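# Pour hazelnuts from bowl into a lifted cup

## Task

A small bowl holding hazelnuts and an empty cup are on the table. Lift the cup and keep it in the air while you transfer all the hazelnuts from the bowl into it. From the moment the first hazelnut lands in the cup until the last one does, the cup may rest on nothing except the robot. Never release the cup or the bowl, and never let either fall, unless something lies within a few millimetres beneath it. Finish with both standing directly on the table: the cup upright, the bowl either way up. The result must hold without the robot supporting it. Release both and move the hands away.

## Robot and tools

Robot: two arms, left_arm and right_arm, facing each other across a table. Both carry an identical five-finger right hand, so the hands are not mirror images. Every hand number and axis means the same thing on either arm.

Scene frame: a single shared frame, in metres. The origin is on the table top halfway between the two arm bases, and z = 0 is the table surface with +z up. left_arm's base is on the +y side. The words left and right are arm names, not image sides.

Hand point: a point fixed to each palm, 0.05 m in front of it, where an index pad would meet the thumb tip in a pinch. Its own axes: +z runs along the straightened fingers, +y points out of the palm, and +x crosses the palm away from the thumb. Straight fingers extend 0.06-0.07 m past the point along +z. A wrist bracket on the little-finger side sits 0.03 m beyond the point along +y and 0.11 m across; it can strike objects.

The 28-number row: one flat list covering both arms. Positions 1-14 are left_arm: dx, dy, dz, rx, ry, rz, then little, ring, middle, index, thumb_bend, thumb_turn, force_limit, speed. Positions 15-28 repeat the same order for right_arm. Every value lies in [-1, 1], and all 28 are sent even when one arm is idle.

Arm part (dx..rz): an offset, not an absolute pose. It is expressed in the hand point's own axes and counted from that hand point's pose in the most recent result that showed it. Before any such result, and for the second or later call within one reply, it is counted from where the robot is when the action starts. A value of 1.0 means 0.6 m, or 180 degrees for rotations. rx, ry and rz together form one rotation vector. Zeros do not mean stay put: they send the arm back to the reference pose. Each control step, the command is clipped to at most 100 mm and 16 degrees from the measured pose.

Hand part: absolute targets. little, ring, middle and index run from +1 (straight) to -1 (curled into the palm). thumb_bend runs from +1 (straight) to -1 (fully bent). thumb_turn runs from +1 (beside the palm) to -1 (opposite the fingers). A pinch is about index -0.22, thumb_bend -0.75, thumb_turn -0.57. force_limit maps -1..+1 linearly to about 0..10 N at the fingertip (0..15 N for the thumb motors) and stops closing only. speed maps -1..+1 from nearly zero to full speed, which is a full stroke in 0.6 s. For a gentle grip, close at speed -0.9 or lower. To wrap the whole hand around an object 0.035-0.08 m wide, turn the thumb fully in front of the palm first. No hand value means unchanged. To keep a hand as it is, resend the eight numbers it last received. If it has received none yet, send its hand_measured six values plus hand_force_limit and hand_speed. Resending the same numbers maintains a grip. To squeeze harder, raise force_limit and send a target closed beyond hand_measured. To loosen, send one more open than hand_measured.

Tools:
- execute_actions {"actions": [...], "pictures": bool}. An empty list only reports the state, with pictures. One action {"rows": [[28 numbers], ...], "steps": n} runs n control steps of 1/30 s, n from 3 to 15, default 15. Each row covers one step, and the last row repeats if rows run out. Every row is measured from the same reference pose, not from the previous row. A wait {"steps": n} (up to 300) sends nothing and counts from the last result. The result arrives 3 steps before the action finishes; those held-back steps run afterward, and the simulation keeps running while the operator writes.
- move {"target": [28 numbers], "speed": m/s 0.002-0.5 (default 0.25; rotation limited to twice that in rad/s), "stop_force": N 9-40, optional}. Each hand point travels in a straight line to its offset target; both paths finish together, taking 0.5-10 s. The hand numbers are sent at the start. With stop_force, an arm halts when its wrist sensor feels that much extra push against the motion, then backs up 2 steps. Use it only slowly and without rotation, and leave it out when moving off something being pressed. The result adds a move: line with an ending per arm (done, off_target, moving, held, contact, fault), limits such as paced or held, and the distance of each hand point from its target.
- wait {"seconds": 0-10}: lets the scene run without sending anything.
- zoom_image {"camera": cam_low | cam_left_wrist | cam_right_wrist, "region": [x0, y0, x1, y1]}: a pixel box from that camera's latest image, at most 504 by 504. cam_low is 896x504; the wrist cameras are 616x616.
- show_instructions: shows the reference images.
- finished_scene {"scene": n}: ends and grades the scene; it cannot be undone.

Result lines: each arm's hand point position (m) and quaternion wxyz, with velocities. Wrist force and torque appear in the end-effector axes; they have offsets up to about 4 N and noise, and saturate near 50 N. hand_measured, hand_stopped_by (moving, target, force, stalled, fault) and hand_load_n each list six values in motor order. A lost grip shows as loads falling to about 0. Hand target gives the pose being driven toward. HELD or pose unreachable means the command was changed or blocked. MOTOR HOT is a heat warning.

Avoid: the arms, wrists, brackets or fingers hitting or pressing on each other. Torque at a joint limit (wrist joints 24.9 N m, others 133 N m) or 150 N of external force stops that arm for 10 s. The arms are stiff, so even a small overshoot into a firm surface can cause this. Also avoid dropping or knocking anything off the table, releasing the cup or bowl in mid-air, setting the cup on something other than the robot while filling it, and long heavy holds that heat the motors.

Each tool is called after ">>>" in YAML: its name, and indented under it one key for each argument.

Reference images:

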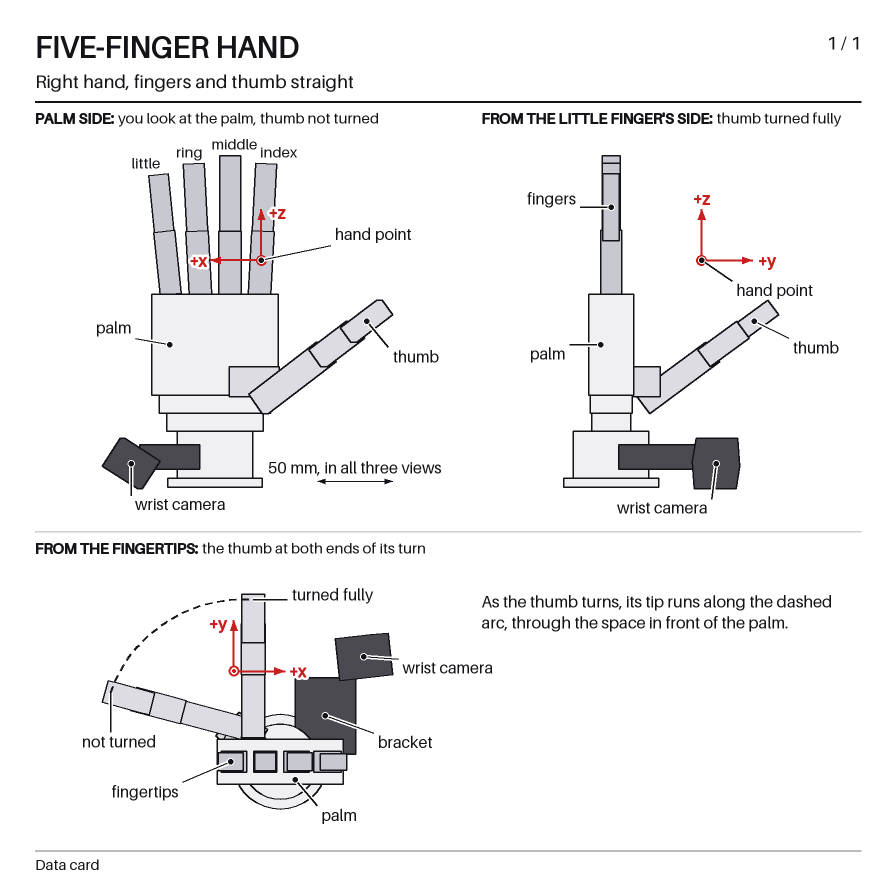

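## Session

>>> execute_actions:
  actions: []

Scene clock: 0.00 s of 6600.00 s.
left_arm: end_effector_position=(+0.3354, +0.4909, +0.4728) hand_measured=(+1.000, +1.000, +1.000, +1.000, +1.000, +1.000) hand_load_n=(+0.0, +0.0, +0.0, +0.0, +0.0, +0.0) hand_stopped_by=(target, target, target, target, target, target) hand_force_limit=0.00 hand_speed=-0.80 end_effector_quat_wxyz=(-0.012, +0.294, +0.956, +0.021) end_effector_velocity=(+0.000, +0.000, +0.000) end_effector_angular_velocity=(-0.000, -0.000, +0.001) | right_arm: end_effector_position=(+0.0675, -0.2562, +0.4932) hand_measured=(+1.000, +1.000, +1.000, +1.000, +1.000, +1.000) hand_load_n=(+0.0, +0.0, +0.0, +0.0, +0.0, +0.0) hand_stopped_by=(target, target, target, target, target, target) hand_force_limit=0.00 hand_speed=-0.80 end_effector_quat_wxyz=(+0.018, -0.384, +0.923, -0.007) end_effector_velocity=(-0.001, -0.000, +0.001) end_effector_angular_velocity=(+0.001, -0.001, -0.001)
Joint positions: left_arm=[ 0.573 -1.722  1.371  1.965  1.549 -1.87 ] | right_arm=[-1.178 -1.752  1.312  1.975  1.587 -1.902]
Joint velocities: left_arm=[ 0.    -0.    -0.    -0.     0.    -0.001] | right_arm=[-0.001 -0.002 -0.     0.001  0.     0.001]
Wrist force (N, on the end effector, along its own x y z axes, offset not removed): no reading
Wrist torque (N m, same axes, about the end effector's origin, offset not removed): no reading
Hand target (left_arm): +0.335, +0.491, +0.473; -0.012, +0.294, +0.956, +0.021
Hand target (right_arm): +0.068, -0.256, +0.493; +0.018, -0.384, +0.923, -0.007

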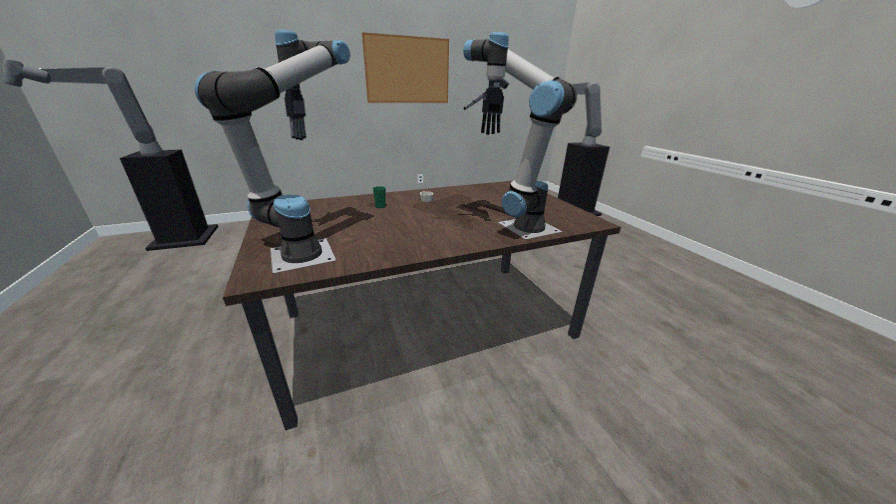

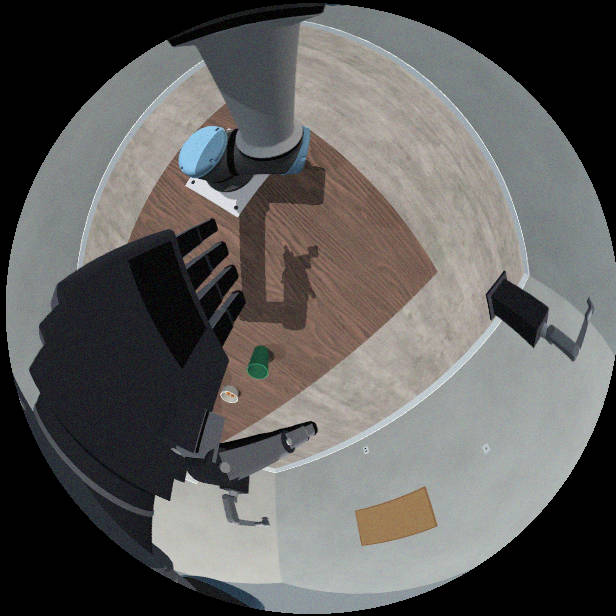

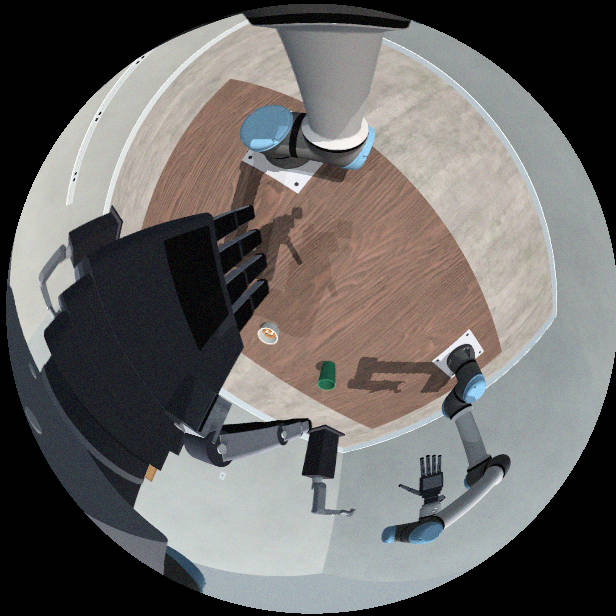

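>>> zoom_image:
  camera: "cam_low"
  region: [340, 160, 460, 228]

>>> zoom_image:
  camera: "cam_right_wrist"
  region: [230, 300, 370, 410]

>>> zoom_image:
  camera: "cam_left_wrist"
  region: [190, 330, 310, 420]

Region (340, 160, 460, 228) of cam_low's 896x504 image, scaled by 4.200, with more detail than that image has; it fills the top 286 rows of this view, and the rest is white.

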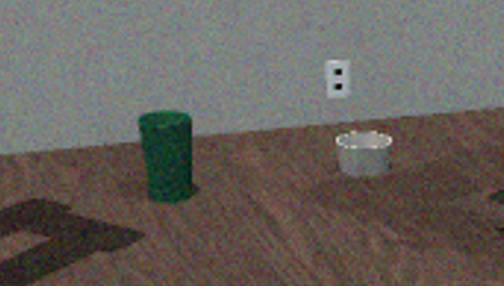

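Region (230, 300, 370, 410) of cam_right_wrist's 616x616 image, scaled by 3.600, with more detail than that image has; it fills the top 396 rows of this view, and the rest is white.

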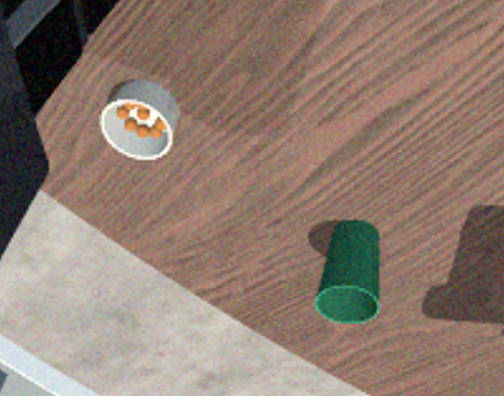

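Region (190, 330, 310, 420) of cam_left_wrist's 616x616 image, scaled by 4.200, with more detail than that image has; it fills the top 378 rows of this view, and the rest is white.

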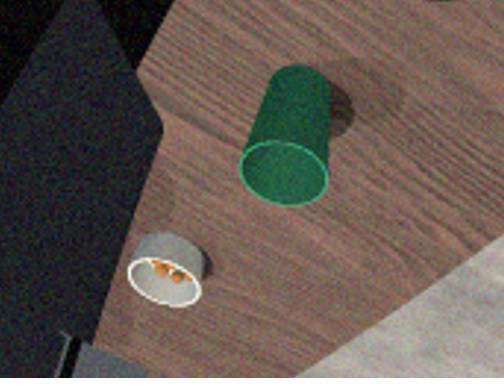

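>>> move:
  target: [-0.461,-0.253,0.515,0.6928,0.0744,-0.6666,0.97,0.97,0.97,0.97,0.97,-1,0,0.5,-0.499,-0.394,0.597,0.6485,0.0802,-0.6692,0.97,0.97,0.97,0.97,0.97,-1,0,0.5]
  speed: 0.4

Scene clock: 9.10 s of 6600.00 s.
left_arm: end_effector_position=(+0.4761, +0.2248, +0.1493) hand_measured=(+0.970, +0.970, +0.970, +0.970, +0.970, -1.000) hand_load_n=(+0.0, +0.0, +0.0, +0.0, +0.0, +0.0) hand_stopped_by=(target, target, target, target, target, target) hand_force_limit=0.00 hand_speed=0.50 end_effector_quat_wxyz=(+0.271, +0.653, -0.272, +0.653) end_effector_velocity=(+0.001, -0.001, -0.001) end_effector_angular_velocity=(-0.005, -0.000, +0.012) | right_arm: end_effector_position=(+0.4597, -0.2099, +0.1500) hand_measured=(+0.970, +0.970, +0.970, +0.970, +0.970, -1.000) hand_load_n=(+0.0, +0.0, +0.0, +0.0, +0.0, +0.0) hand_stopped_by=(target, target, target, target, target, target) hand_force_limit=0.00 hand_speed=0.50 end_effector_quat_wxyz=(-0.183, +0.683, +0.181, +0.683) end_effector_velocity=(+0.002, +0.001, +0.001) end_effector_angular_velocity=(+0.000, -0.007, +0.009)
Joint positions: left_arm=[ 0.758 -1.499  2.396 -0.896  1.648 -4.711] | right_arm=[-1.258 -1.435  2.318 -0.883  1.427 -4.711]
Joint velocities: left_arm=[-0.011  0.003  0.006 -0.013 -0.023 -0.004] | right_arm=[-0.007  0.002  0.001 -0.009 -0.016 -0.002]
Wrist force (N, on the end effector, along its own x y z axes, offset not removed): left_arm=[3.0 3.2 0.6] | right_arm=[-0.6 -3.1 1.6]
Wrist torque (N m, same axes, about the end effector's origin, offset not removed): left_arm=[0.51 -0.58 0.17] | right_arm=[-0.58 -0.12 -0.22]
Hand target (left_arm): +0.476, +0.225, +0.149; +0.271, +0.653, -0.271, +0.653
Hand target (right_arm): +0.460, -0.210, +0.150; -0.183, +0.683, +0.182, +0.683
Off the commanded pose (left_arm): 0.001 m, 0 deg.
Off the commanded pose (right_arm): 0.001 m, 0 deg.
Kept back: nothing.
After step 90, 1.63 s passed at rest.
move: done

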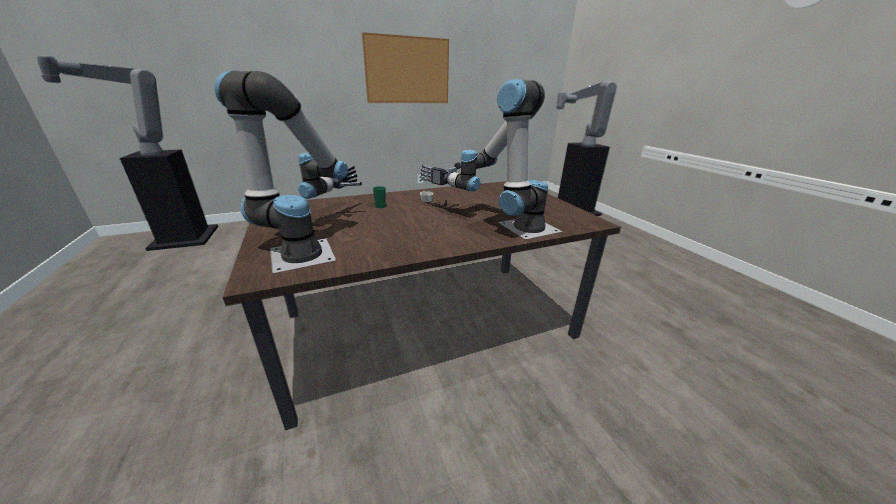

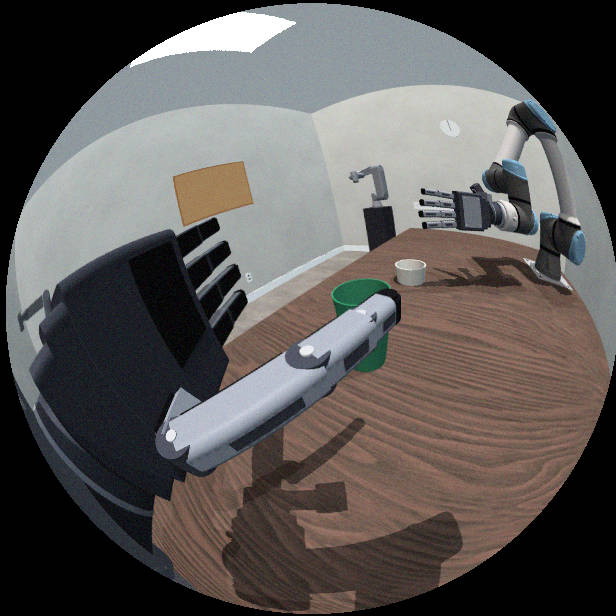

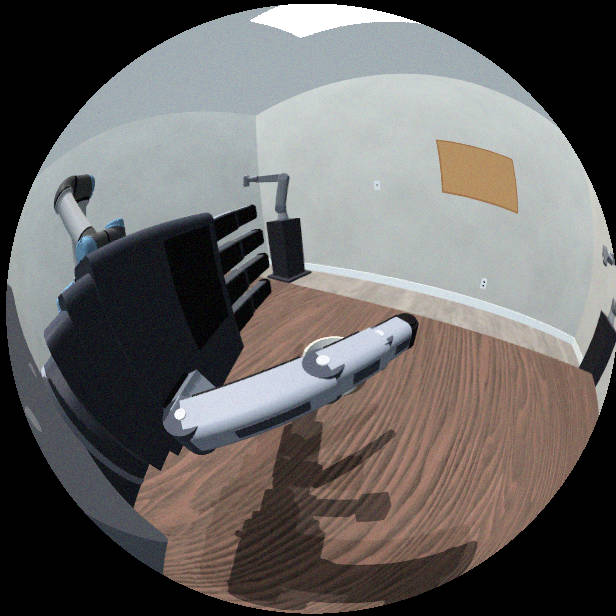

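>>> move:
  target: [-0.16,0.07,-0.08,0,0,0,0.97,0.97,0.97,0.97,0.97,-1,0,0.5,-0.17,0,-0.08,0,0,0,0.97,0.97,0.97,0.97,0.97,-1,0,0.5]
  speed: 0.2

Scene clock: 10.87 s of 6600.00 s.
left_arm: end_effector_position=(+0.4128, +0.2292, +0.0533) hand_measured=(+0.970, +0.970, +0.970, +0.970, +0.970, -1.000) hand_load_n=(+0.0, +0.0, +0.0, +0.0, +0.0, +0.0) hand_stopped_by=(target, target, target, target, target, target) hand_force_limit=0.00 hand_speed=0.50 end_effector_quat_wxyz=(+0.271, +0.653, -0.272, +0.653) end_effector_velocity=(-0.001, -0.001, -0.002) end_effector_angular_velocity=(-0.005, -0.004, +0.000) | right_arm: end_effector_position=(+0.4181, -0.2337, +0.0481) hand_measured=(+0.970, +0.970, +0.970, +0.970, +0.970, -1.000) hand_load_n=(+0.0, +0.0, +0.0, +0.0, +0.0, +0.0) hand_stopped_by=(target, target, target, target, target, target) hand_force_limit=0.00 hand_speed=0.50 end_effector_quat_wxyz=(-0.183, +0.683, +0.182, +0.683) end_effector_velocity=(+0.000, -0.000, -0.002) end_effector_angular_velocity=(+0.001, -0.001, +0.000)
Joint positions: left_arm=[ 0.582 -1.271  2.64  -1.368  1.472 -4.711] | right_arm=[-1.284 -1.196  2.509 -1.313  1.401 -4.711]
Joint velocities: left_arm=[-0.009  0.014  0.004 -0.024 -0.009  0.   ] | right_arm=[-0.001  0.01   0.001 -0.013 -0.001  0.   ]
Wrist force (N, on the end effector, along its own x y z axes, offset not removed): left_arm=[0.4 2.7 0.7] | right_arm=[-1.7 0.4 1.5]
Wrist torque (N m, same axes, about the end effector's origin, offset not removed): left_arm=[0.33 -0.23 0.07] | right_arm=[0.00 0.11 -0.09]
Hand target (left_arm): +0.413, +0.229, +0.053; +0.271, +0.653, -0.272, +0.653
Hand target (right_arm): +0.418, -0.234, +0.048; -0.183, +0.683, +0.182, +0.683
Off the commanded pose (left_arm): 0.000 m, 0 deg.
Off the commanded pose (right_arm): 0.000 m, 0 deg.
Kept back: nothing.
move: done

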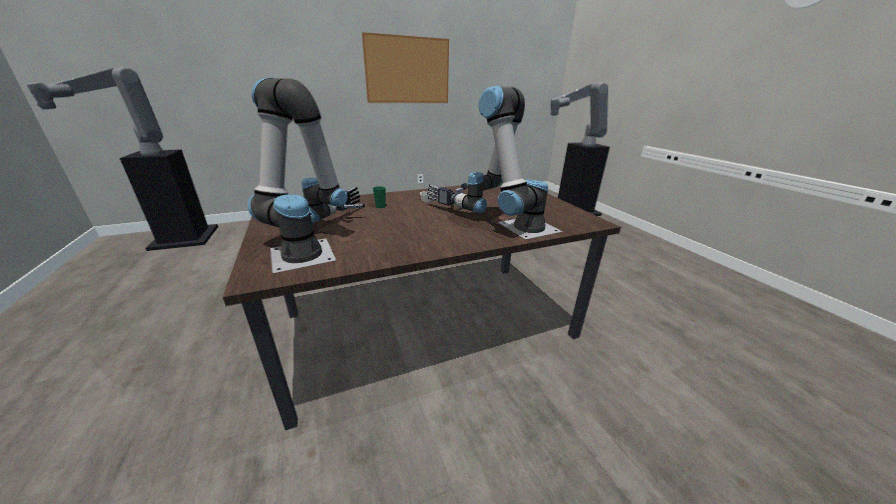

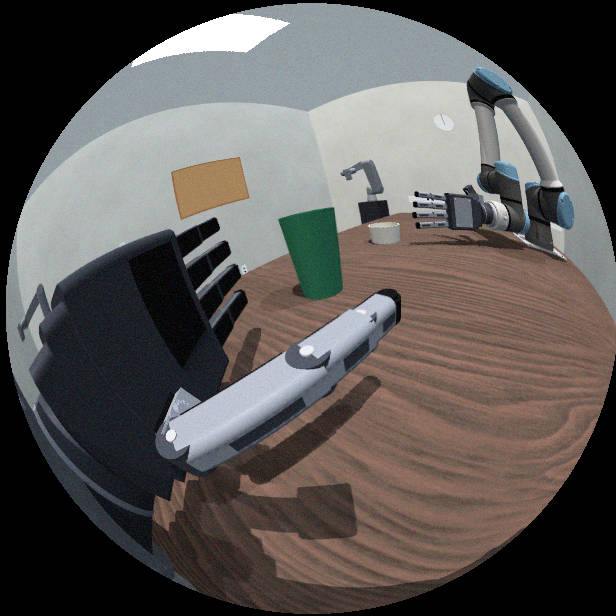

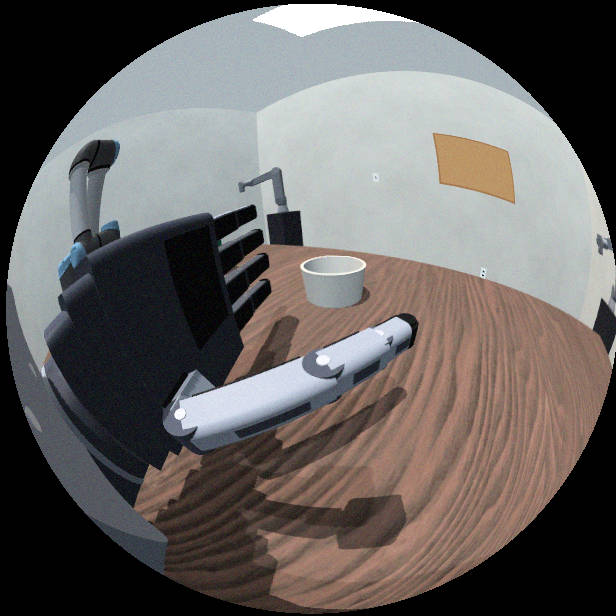

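>>> move:
  target: [-0.02,0.04,0.125,0,0,0,0.97,0.97,0.97,0.97,0.97,-1,0,0.5,-0.03,0.015,0.11,0,0,0,0.97,0.97,0.97,0.97,0.97,-1,0,0.5]
  speed: 0.15

Scene clock: 12.33 s of 6600.00 s.
left_arm: end_effector_position=(+0.4486, +0.1593, +0.0414) hand_measured=(+0.970, +0.970, +0.970, +0.970, +0.970, -1.000) hand_load_n=(+0.0, +0.0, +0.0, +0.0, +0.0, +0.0) hand_stopped_by=(target, target, target, target, target, target) hand_force_limit=0.00 hand_speed=0.50 end_effector_quat_wxyz=(+0.271, +0.653, -0.272, +0.653) end_effector_velocity=(+0.002, -0.001, -0.000) end_effector_angular_velocity=(-0.001, -0.000, +0.001) | right_arm: end_effector_position=(+0.4796, -0.2087, +0.0302) hand_measured=(+0.970, +0.970, +0.970, +0.970, +0.970, -1.000) hand_load_n=(+0.0, +0.0, +0.0, +0.0, +0.0, +0.0) hand_stopped_by=(target, target, target, target, target, target) hand_force_limit=0.00 hand_speed=0.50 end_effector_quat_wxyz=(-0.183, +0.683, +0.181, +0.683) end_effector_velocity=(+0.002, +0.001, +0.001) end_effector_angular_velocity=(+0.001, -0.002, +0.001)
Joint positions: left_arm=[ 0.523 -1.154  2.463 -1.308  1.413 -4.711] | right_arm=[-1.277 -1.068  2.333 -1.265  1.408 -4.711]
Joint velocities: left_arm=[ 0.001  0.003 -0.005  0.001 -0.    -0.   ] | right_arm=[ 0.001  0.002 -0.005  0.001  0.     0.001]
Wrist force (N, on the end effector, along its own x y z axes, offset not removed): left_arm=[2.3 1.6 2.3] | right_arm=[-1.0 -1.4 -0.5]
Wrist torque (N m, same axes, about the end effector's origin, offset not removed): left_arm=[0.23 -0.61 -0.01] | right_arm=[-0.12 -0.08 -0.22]
Hand target (left_arm): +0.449, +0.159, +0.041; +0.271, +0.653, -0.272, +0.653
Hand target (right_arm): +0.480, -0.209, +0.030; -0.183, +0.683, +0.182, +0.683
Off the commanded pose (left_arm): 0.000 m, 0 deg.
Off the commanded pose (right_arm): 0.000 m, 0 deg.
Kept back: nothing.
move: done

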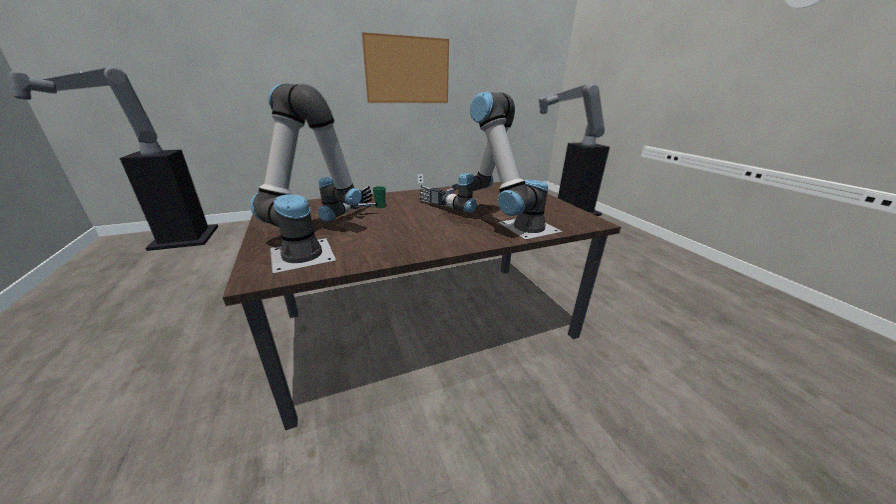

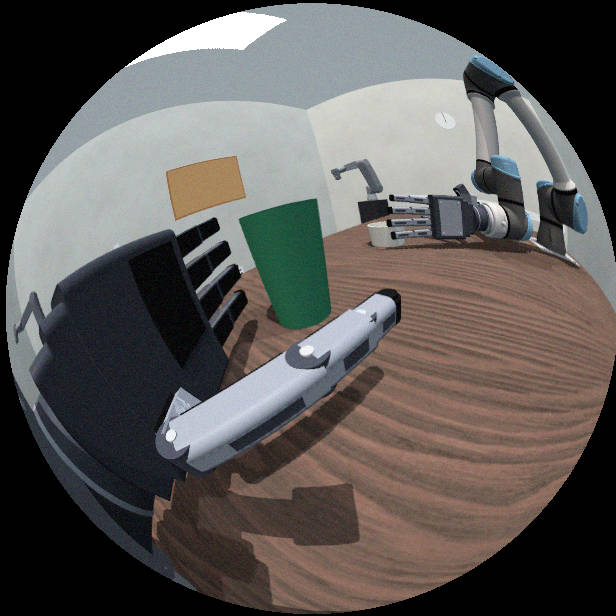

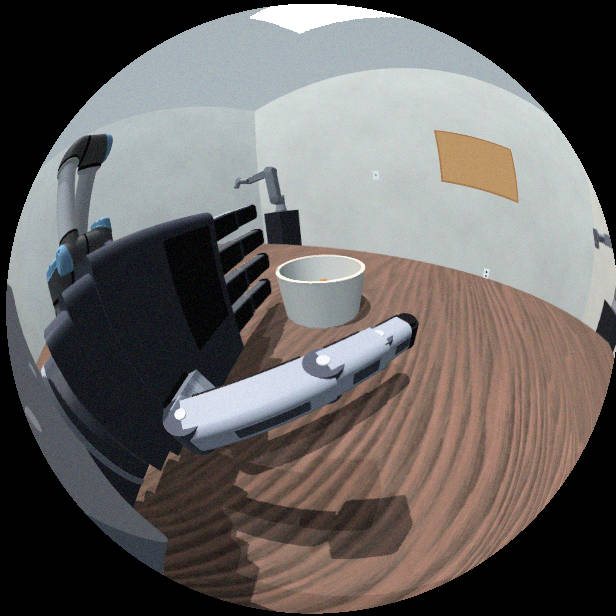

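>>> zoom_image:
  camera: "cam_left_wrist"
  region: [350, 170, 510, 270]

>>> move:
  target: [0,0.005,0.1,0,0,0,0.97,0.97,0.97,0.97,0.97,-1,0,0.5,-0.007,0,0.09,0,0,0,0.97,0.97,0.97,0.97,0.97,-1,0,0.5]
  speed: 0.08

Region (350, 170, 510, 270) of cam_left_wrist's 616x616 image, scaled by 3.150, with more detail than that image has; it fills the top 315 rows of this view, and the rest is white.

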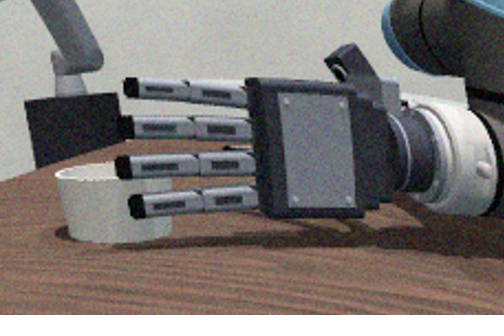

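Scene clock: 13.80 s of 6600.00 s.
left_arm: end_effector_position=(+0.4887, +0.1149, +0.0414) hand_measured=(+0.970, +0.970, +0.970, +0.970, +0.970, -1.000) hand_load_n=(+0.0, +0.0, +0.0, +0.0, +0.0, +0.0) hand_stopped_by=(target, target, target, target, target, target) hand_force_limit=0.00 hand_speed=0.50 end_effector_quat_wxyz=(+0.271, +0.653, -0.272, +0.653) end_effector_velocity=(+0.001, -0.001, -0.001) end_effector_angular_velocity=(+0.001, +0.001, -0.000) | right_arm: end_effector_position=(+0.5262, -0.1818, +0.0260) hand_measured=(+0.970, +0.970, +0.970, +0.970, +0.970, -1.000) hand_load_n=(+0.0, +0.0, +0.0, +0.0, +0.0, +0.0) hand_stopped_by=(target, target, target, target, target, target) hand_force_limit=0.00 hand_speed=0.50 end_effector_quat_wxyz=(-0.183, +0.683, +0.181, +0.683) end_effector_velocity=(+0.002, +0.001, -0.001) end_effector_angular_velocity=(-0.001, +0.001, -0.000)
Joint positions: left_arm=[ 0.542 -1.089  2.298 -1.208  1.433 -4.711] | right_arm=[-1.253 -0.998  2.179 -1.182  1.431 -4.711]
Joint velocities: left_arm=[ 0.     0.003 -0.005  0.004  0.001  0.   ] | right_arm=[-0.     0.006 -0.006  0.002  0.    -0.   ]
Wrist force (N, on the end effector, along its own x y z axes, offset not removed): left_arm=[2.3 2.1 -2.9] | right_arm=[-0.3 -2.8 -0.6]
Wrist torque (N m, same axes, about the end effector's origin, offset not removed): left_arm=[0.41 -0.33 0.05] | right_arm=[-0.34 -0.09 -0.13]
Hand target (left_arm): +0.489, +0.115, +0.041; +0.271, +0.653, -0.272, +0.653
Hand target (right_arm): +0.526, -0.182, +0.026; -0.183, +0.683, +0.181, +0.683
Off the commanded pose (left_arm): 0.000 m, 0 deg.
Off the commanded pose (right_arm): 0.000 m, 0 deg.
Kept back: nothing.
move: done

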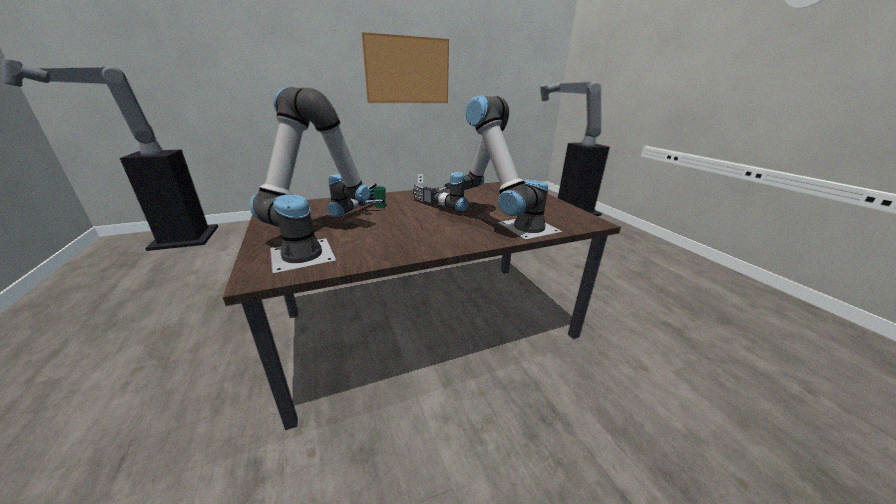

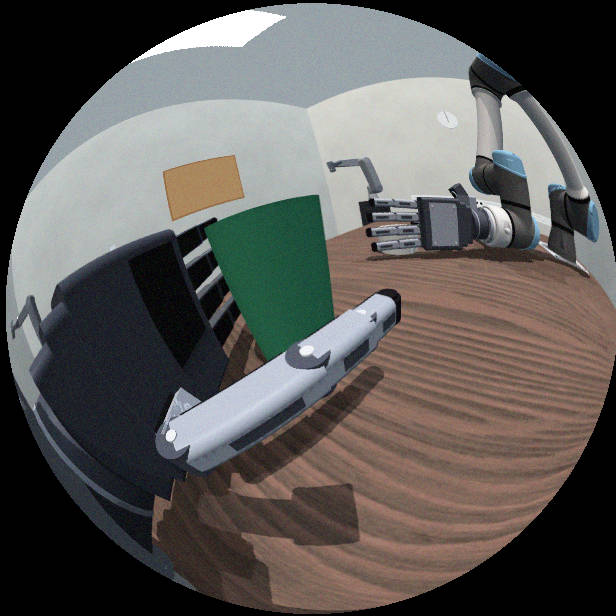

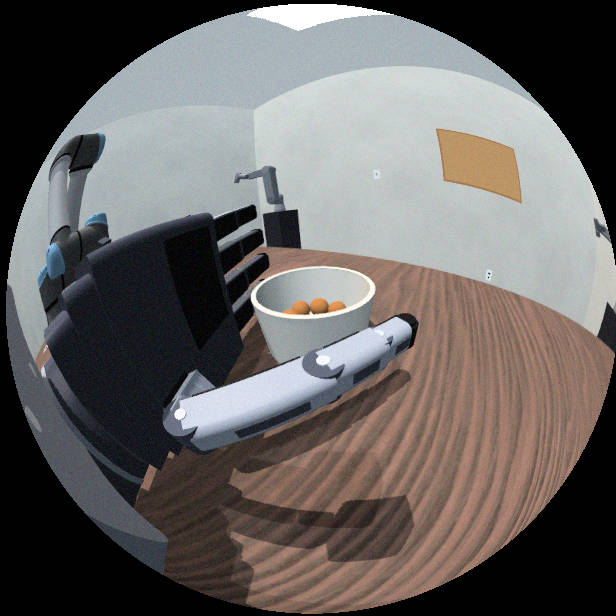

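>>> zoom_image:
  camera: "cam_left_wrist"
  region: [350, 170, 510, 270]

>>> zoom_image:
  camera: "cam_low"
  region: [330, 165, 480, 225]

Region (350, 170, 510, 270) of cam_left_wrist's 616x616 image, scaled by 3.150, with more detail than that image has; it fills the top 315 rows of this view, and the rest is white.

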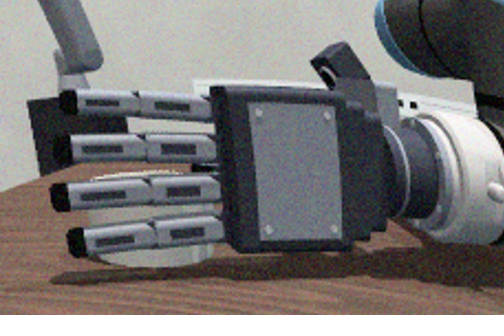

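Region (330, 165, 480, 225) of cam_low's 896x504 image, scaled by 3.360, with more detail than that image has; it fills the top 202 rows of this view, and the rest is white.

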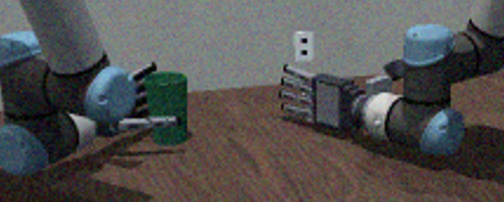

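>>> move:
  target: [0,0,0.033,0,0,0,0.97,0.97,0.97,0.97,0.97,-1,0,0.5,-0.009,0,0.047,0,0,0,0.97,0.97,0.97,0.97,0.97,-1,0,0.5]
  speed: 0.04

>>> zoom_image:
  camera: "cam_left_wrist"
  region: [340, 170, 510, 280]

Scene clock: 15.10 s of 6600.00 s.
left_arm: end_effector_position=(+0.5026, +0.1010, +0.0414) hand_measured=(+0.970, +0.970, +0.970, +0.970, +0.970, -1.000) hand_load_n=(+0.0, +0.0, +0.0, +0.0, +0.0, +0.0) hand_stopped_by=(target, target, target, target, target, target) hand_force_limit=0.00 hand_speed=0.50 end_effector_quat_wxyz=(+0.271, +0.653, -0.272, +0.653) end_effector_velocity=(+0.002, -0.001, +0.000) end_effector_angular_velocity=(-0.001, -0.001, +0.001) | right_arm: end_effector_position=(+0.5504, -0.1678, +0.0206) hand_measured=(+0.970, +0.970, +0.970, +0.970, +0.970, -1.000) hand_load_n=(+0.0, +0.0, +0.0, +0.0, +1.0, -0.5) hand_stopped_by=(target, target, target, target, target, target) hand_force_limit=0.00 hand_speed=0.50 end_effector_quat_wxyz=(-0.183, +0.683, +0.181, +0.683) end_effector_velocity=(+0.001, +0.001, -0.003) end_effector_angular_velocity=(-0.001, +0.004, -0.001)
Joint positions: left_arm=[ 0.55  -1.066  2.242 -1.175  1.44  -4.711] | right_arm=[-1.244 -0.952  2.098 -1.146  1.441 -4.711]
Joint velocities: left_arm=[ 0.001  0.002 -0.005  0.002  0.001  0.   ] | right_arm=[ 0.001  0.007 -0.006  0.002  0.002  0.001]
Wrist force (N, on the end effector, along its own x y z axes, offset not removed): left_arm=[-1.0 4.5 -0.4] | right_arm=[-1.6 1.2 -0.1]
Wrist torque (N m, same axes, about the end effector's origin, offset not removed): left_arm=[0.82 -0.17 0.08] | right_arm=[-0.03 0.17 -0.16]
Hand target (left_arm): +0.503, +0.101, +0.041; +0.271, +0.653, -0.272, +0.653
Hand target (right_arm): +0.551, -0.168, +0.021; -0.183, +0.683, +0.181, +0.683
Off the commanded pose (left_arm): 0.000 m, 0 deg.
Off the commanded pose (right_arm): 0.000 m, 0 deg.
Kept back: nothing.
move: done

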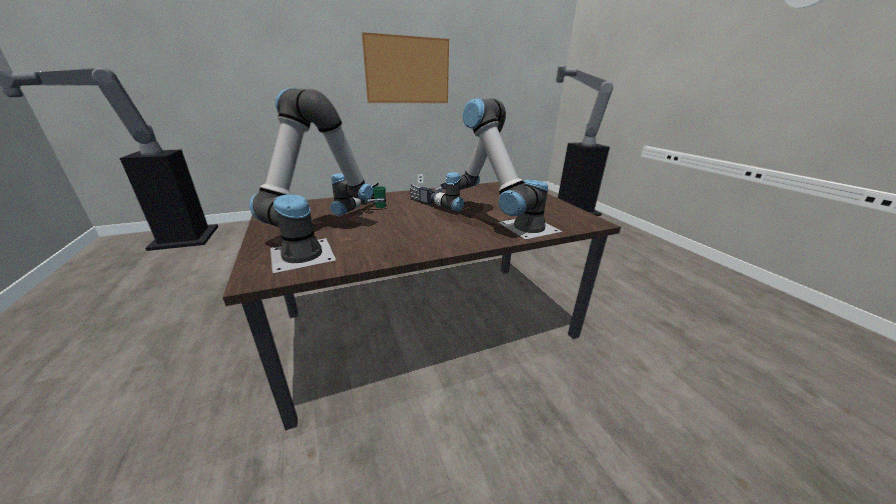

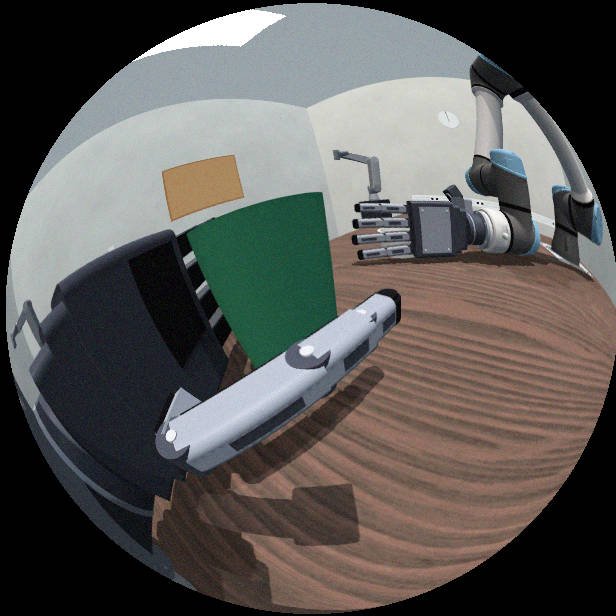

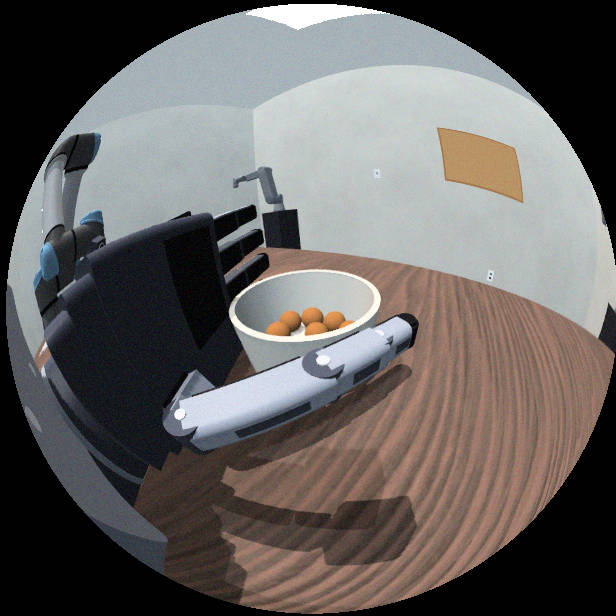

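Region (340, 170, 510, 280) of cam_left_wrist's 616x616 image, scaled by 2.965, with more detail than that image has; it fills the top 326 rows of this view, and the rest is white.

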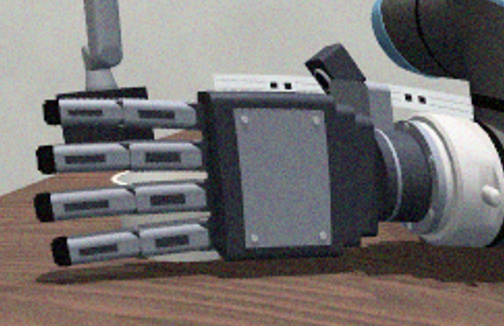

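>>> move:
  target: [0,0.003,0.02,0,0,0,0.97,0.97,0.97,0.97,0.97,-1,0,0.5,-0.0075,0.005,-0.002,0,0,0,0.97,0.97,0.97,0.97,1,-1,0,0.5]
  speed: 0.015
  stop_force: 10

>>> zoom_image:
  camera: "cam_left_wrist"
  region: [340, 170, 510, 280]

Scene clock: 18.57 s of 6600.00 s.
left_arm: end_effector_position=(+0.5097, +0.0914, +0.0414) hand_measured=(+0.970, +0.970, +0.970, +0.970, +0.970, -1.000) hand_load_n=(+0.0, +0.0, +0.0, +0.0, +0.0, +0.0) hand_stopped_by=(target, target, target, target, target, target) hand_force_limit=0.00 hand_speed=0.50 end_effector_quat_wxyz=(+0.271, +0.653, -0.272, +0.653) end_effector_velocity=(+0.001, -0.002, -0.000) end_effector_angular_velocity=(+0.000, +0.000, -0.002) | right_arm: end_effector_position=(+0.5509, -0.1710, +0.0162) hand_measured=(+0.970, +0.970, +0.970, +0.970, +1.000, -1.000) hand_load_n=(+0.0, +0.0, +0.0, +0.0, +0.0, +0.0) hand_stopped_by=(target, target, target, target, target, target) hand_force_limit=0.00 hand_speed=0.50 end_effector_quat_wxyz=(-0.183, +0.683, +0.181, +0.683) end_effector_velocity=(-0.000, -0.000, -0.001) end_effector_angular_velocity=(+0.000, -0.000, -0.000)
Joint positions: left_arm=[ 0.549 -1.052  2.21  -1.157  1.44  -4.711] | right_arm=[-1.251 -0.943  2.102 -1.16   1.433 -4.711]
Joint velocities: left_arm=[-0.002  0.002 -0.006  0.004 -0.     0.   ] | right_arm=[-0.001  0.001  0.001 -0.003 -0.     0.   ]
Wrist force (N, on the end effector, along its own x y z axes, offset not removed): left_arm=[0.9 2.5 -1.4] | right_arm=[-1.4 0.4 1.5]
Wrist torque (N m, same axes, about the end effector's origin, offset not removed): left_arm=[0.50 -0.29 0.02] | right_arm=[0.18 0.09 -0.16]
Hand target (left_arm): +0.510, +0.091, +0.041; +0.271, +0.653, -0.272, +0.653
Hand target (right_arm): +0.551, -0.171, +0.016; -0.183, +0.683, +0.181, +0.683
Off the commanded pose (left_arm): 0.000 m, 0 deg.
Off the commanded pose (right_arm): 0.000 m, 0 deg.
Kept back: nothing.
move: done

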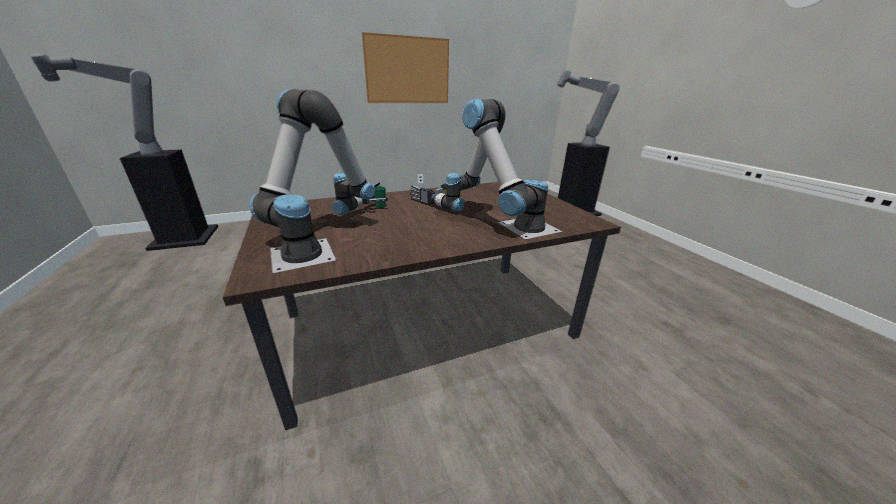

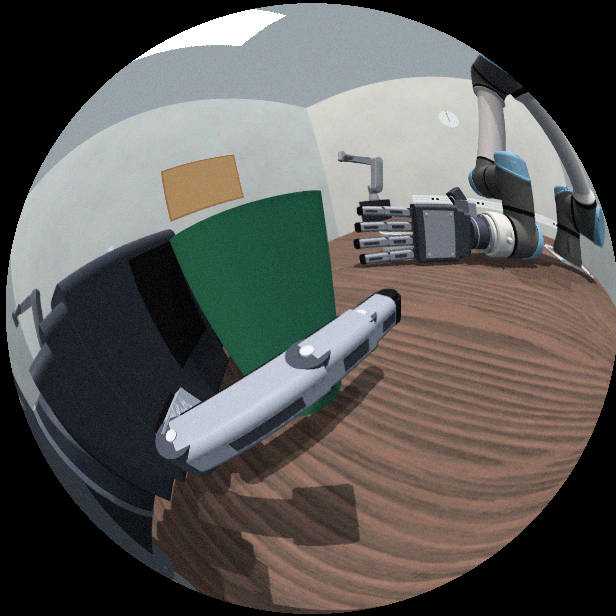

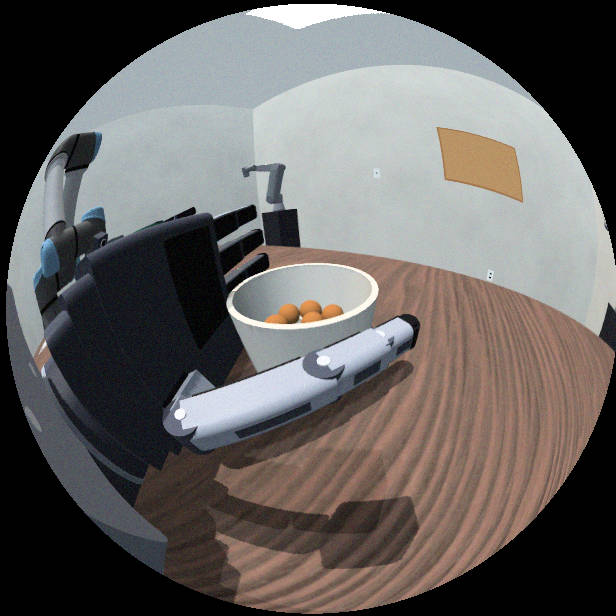

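Region (340, 170, 510, 280) of cam_left_wrist's 616x616 image, scaled by 2.965, with more detail than that image has; it fills the top 326 rows of this view, and the rest is white.

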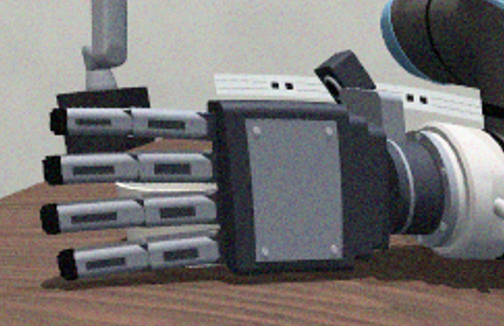

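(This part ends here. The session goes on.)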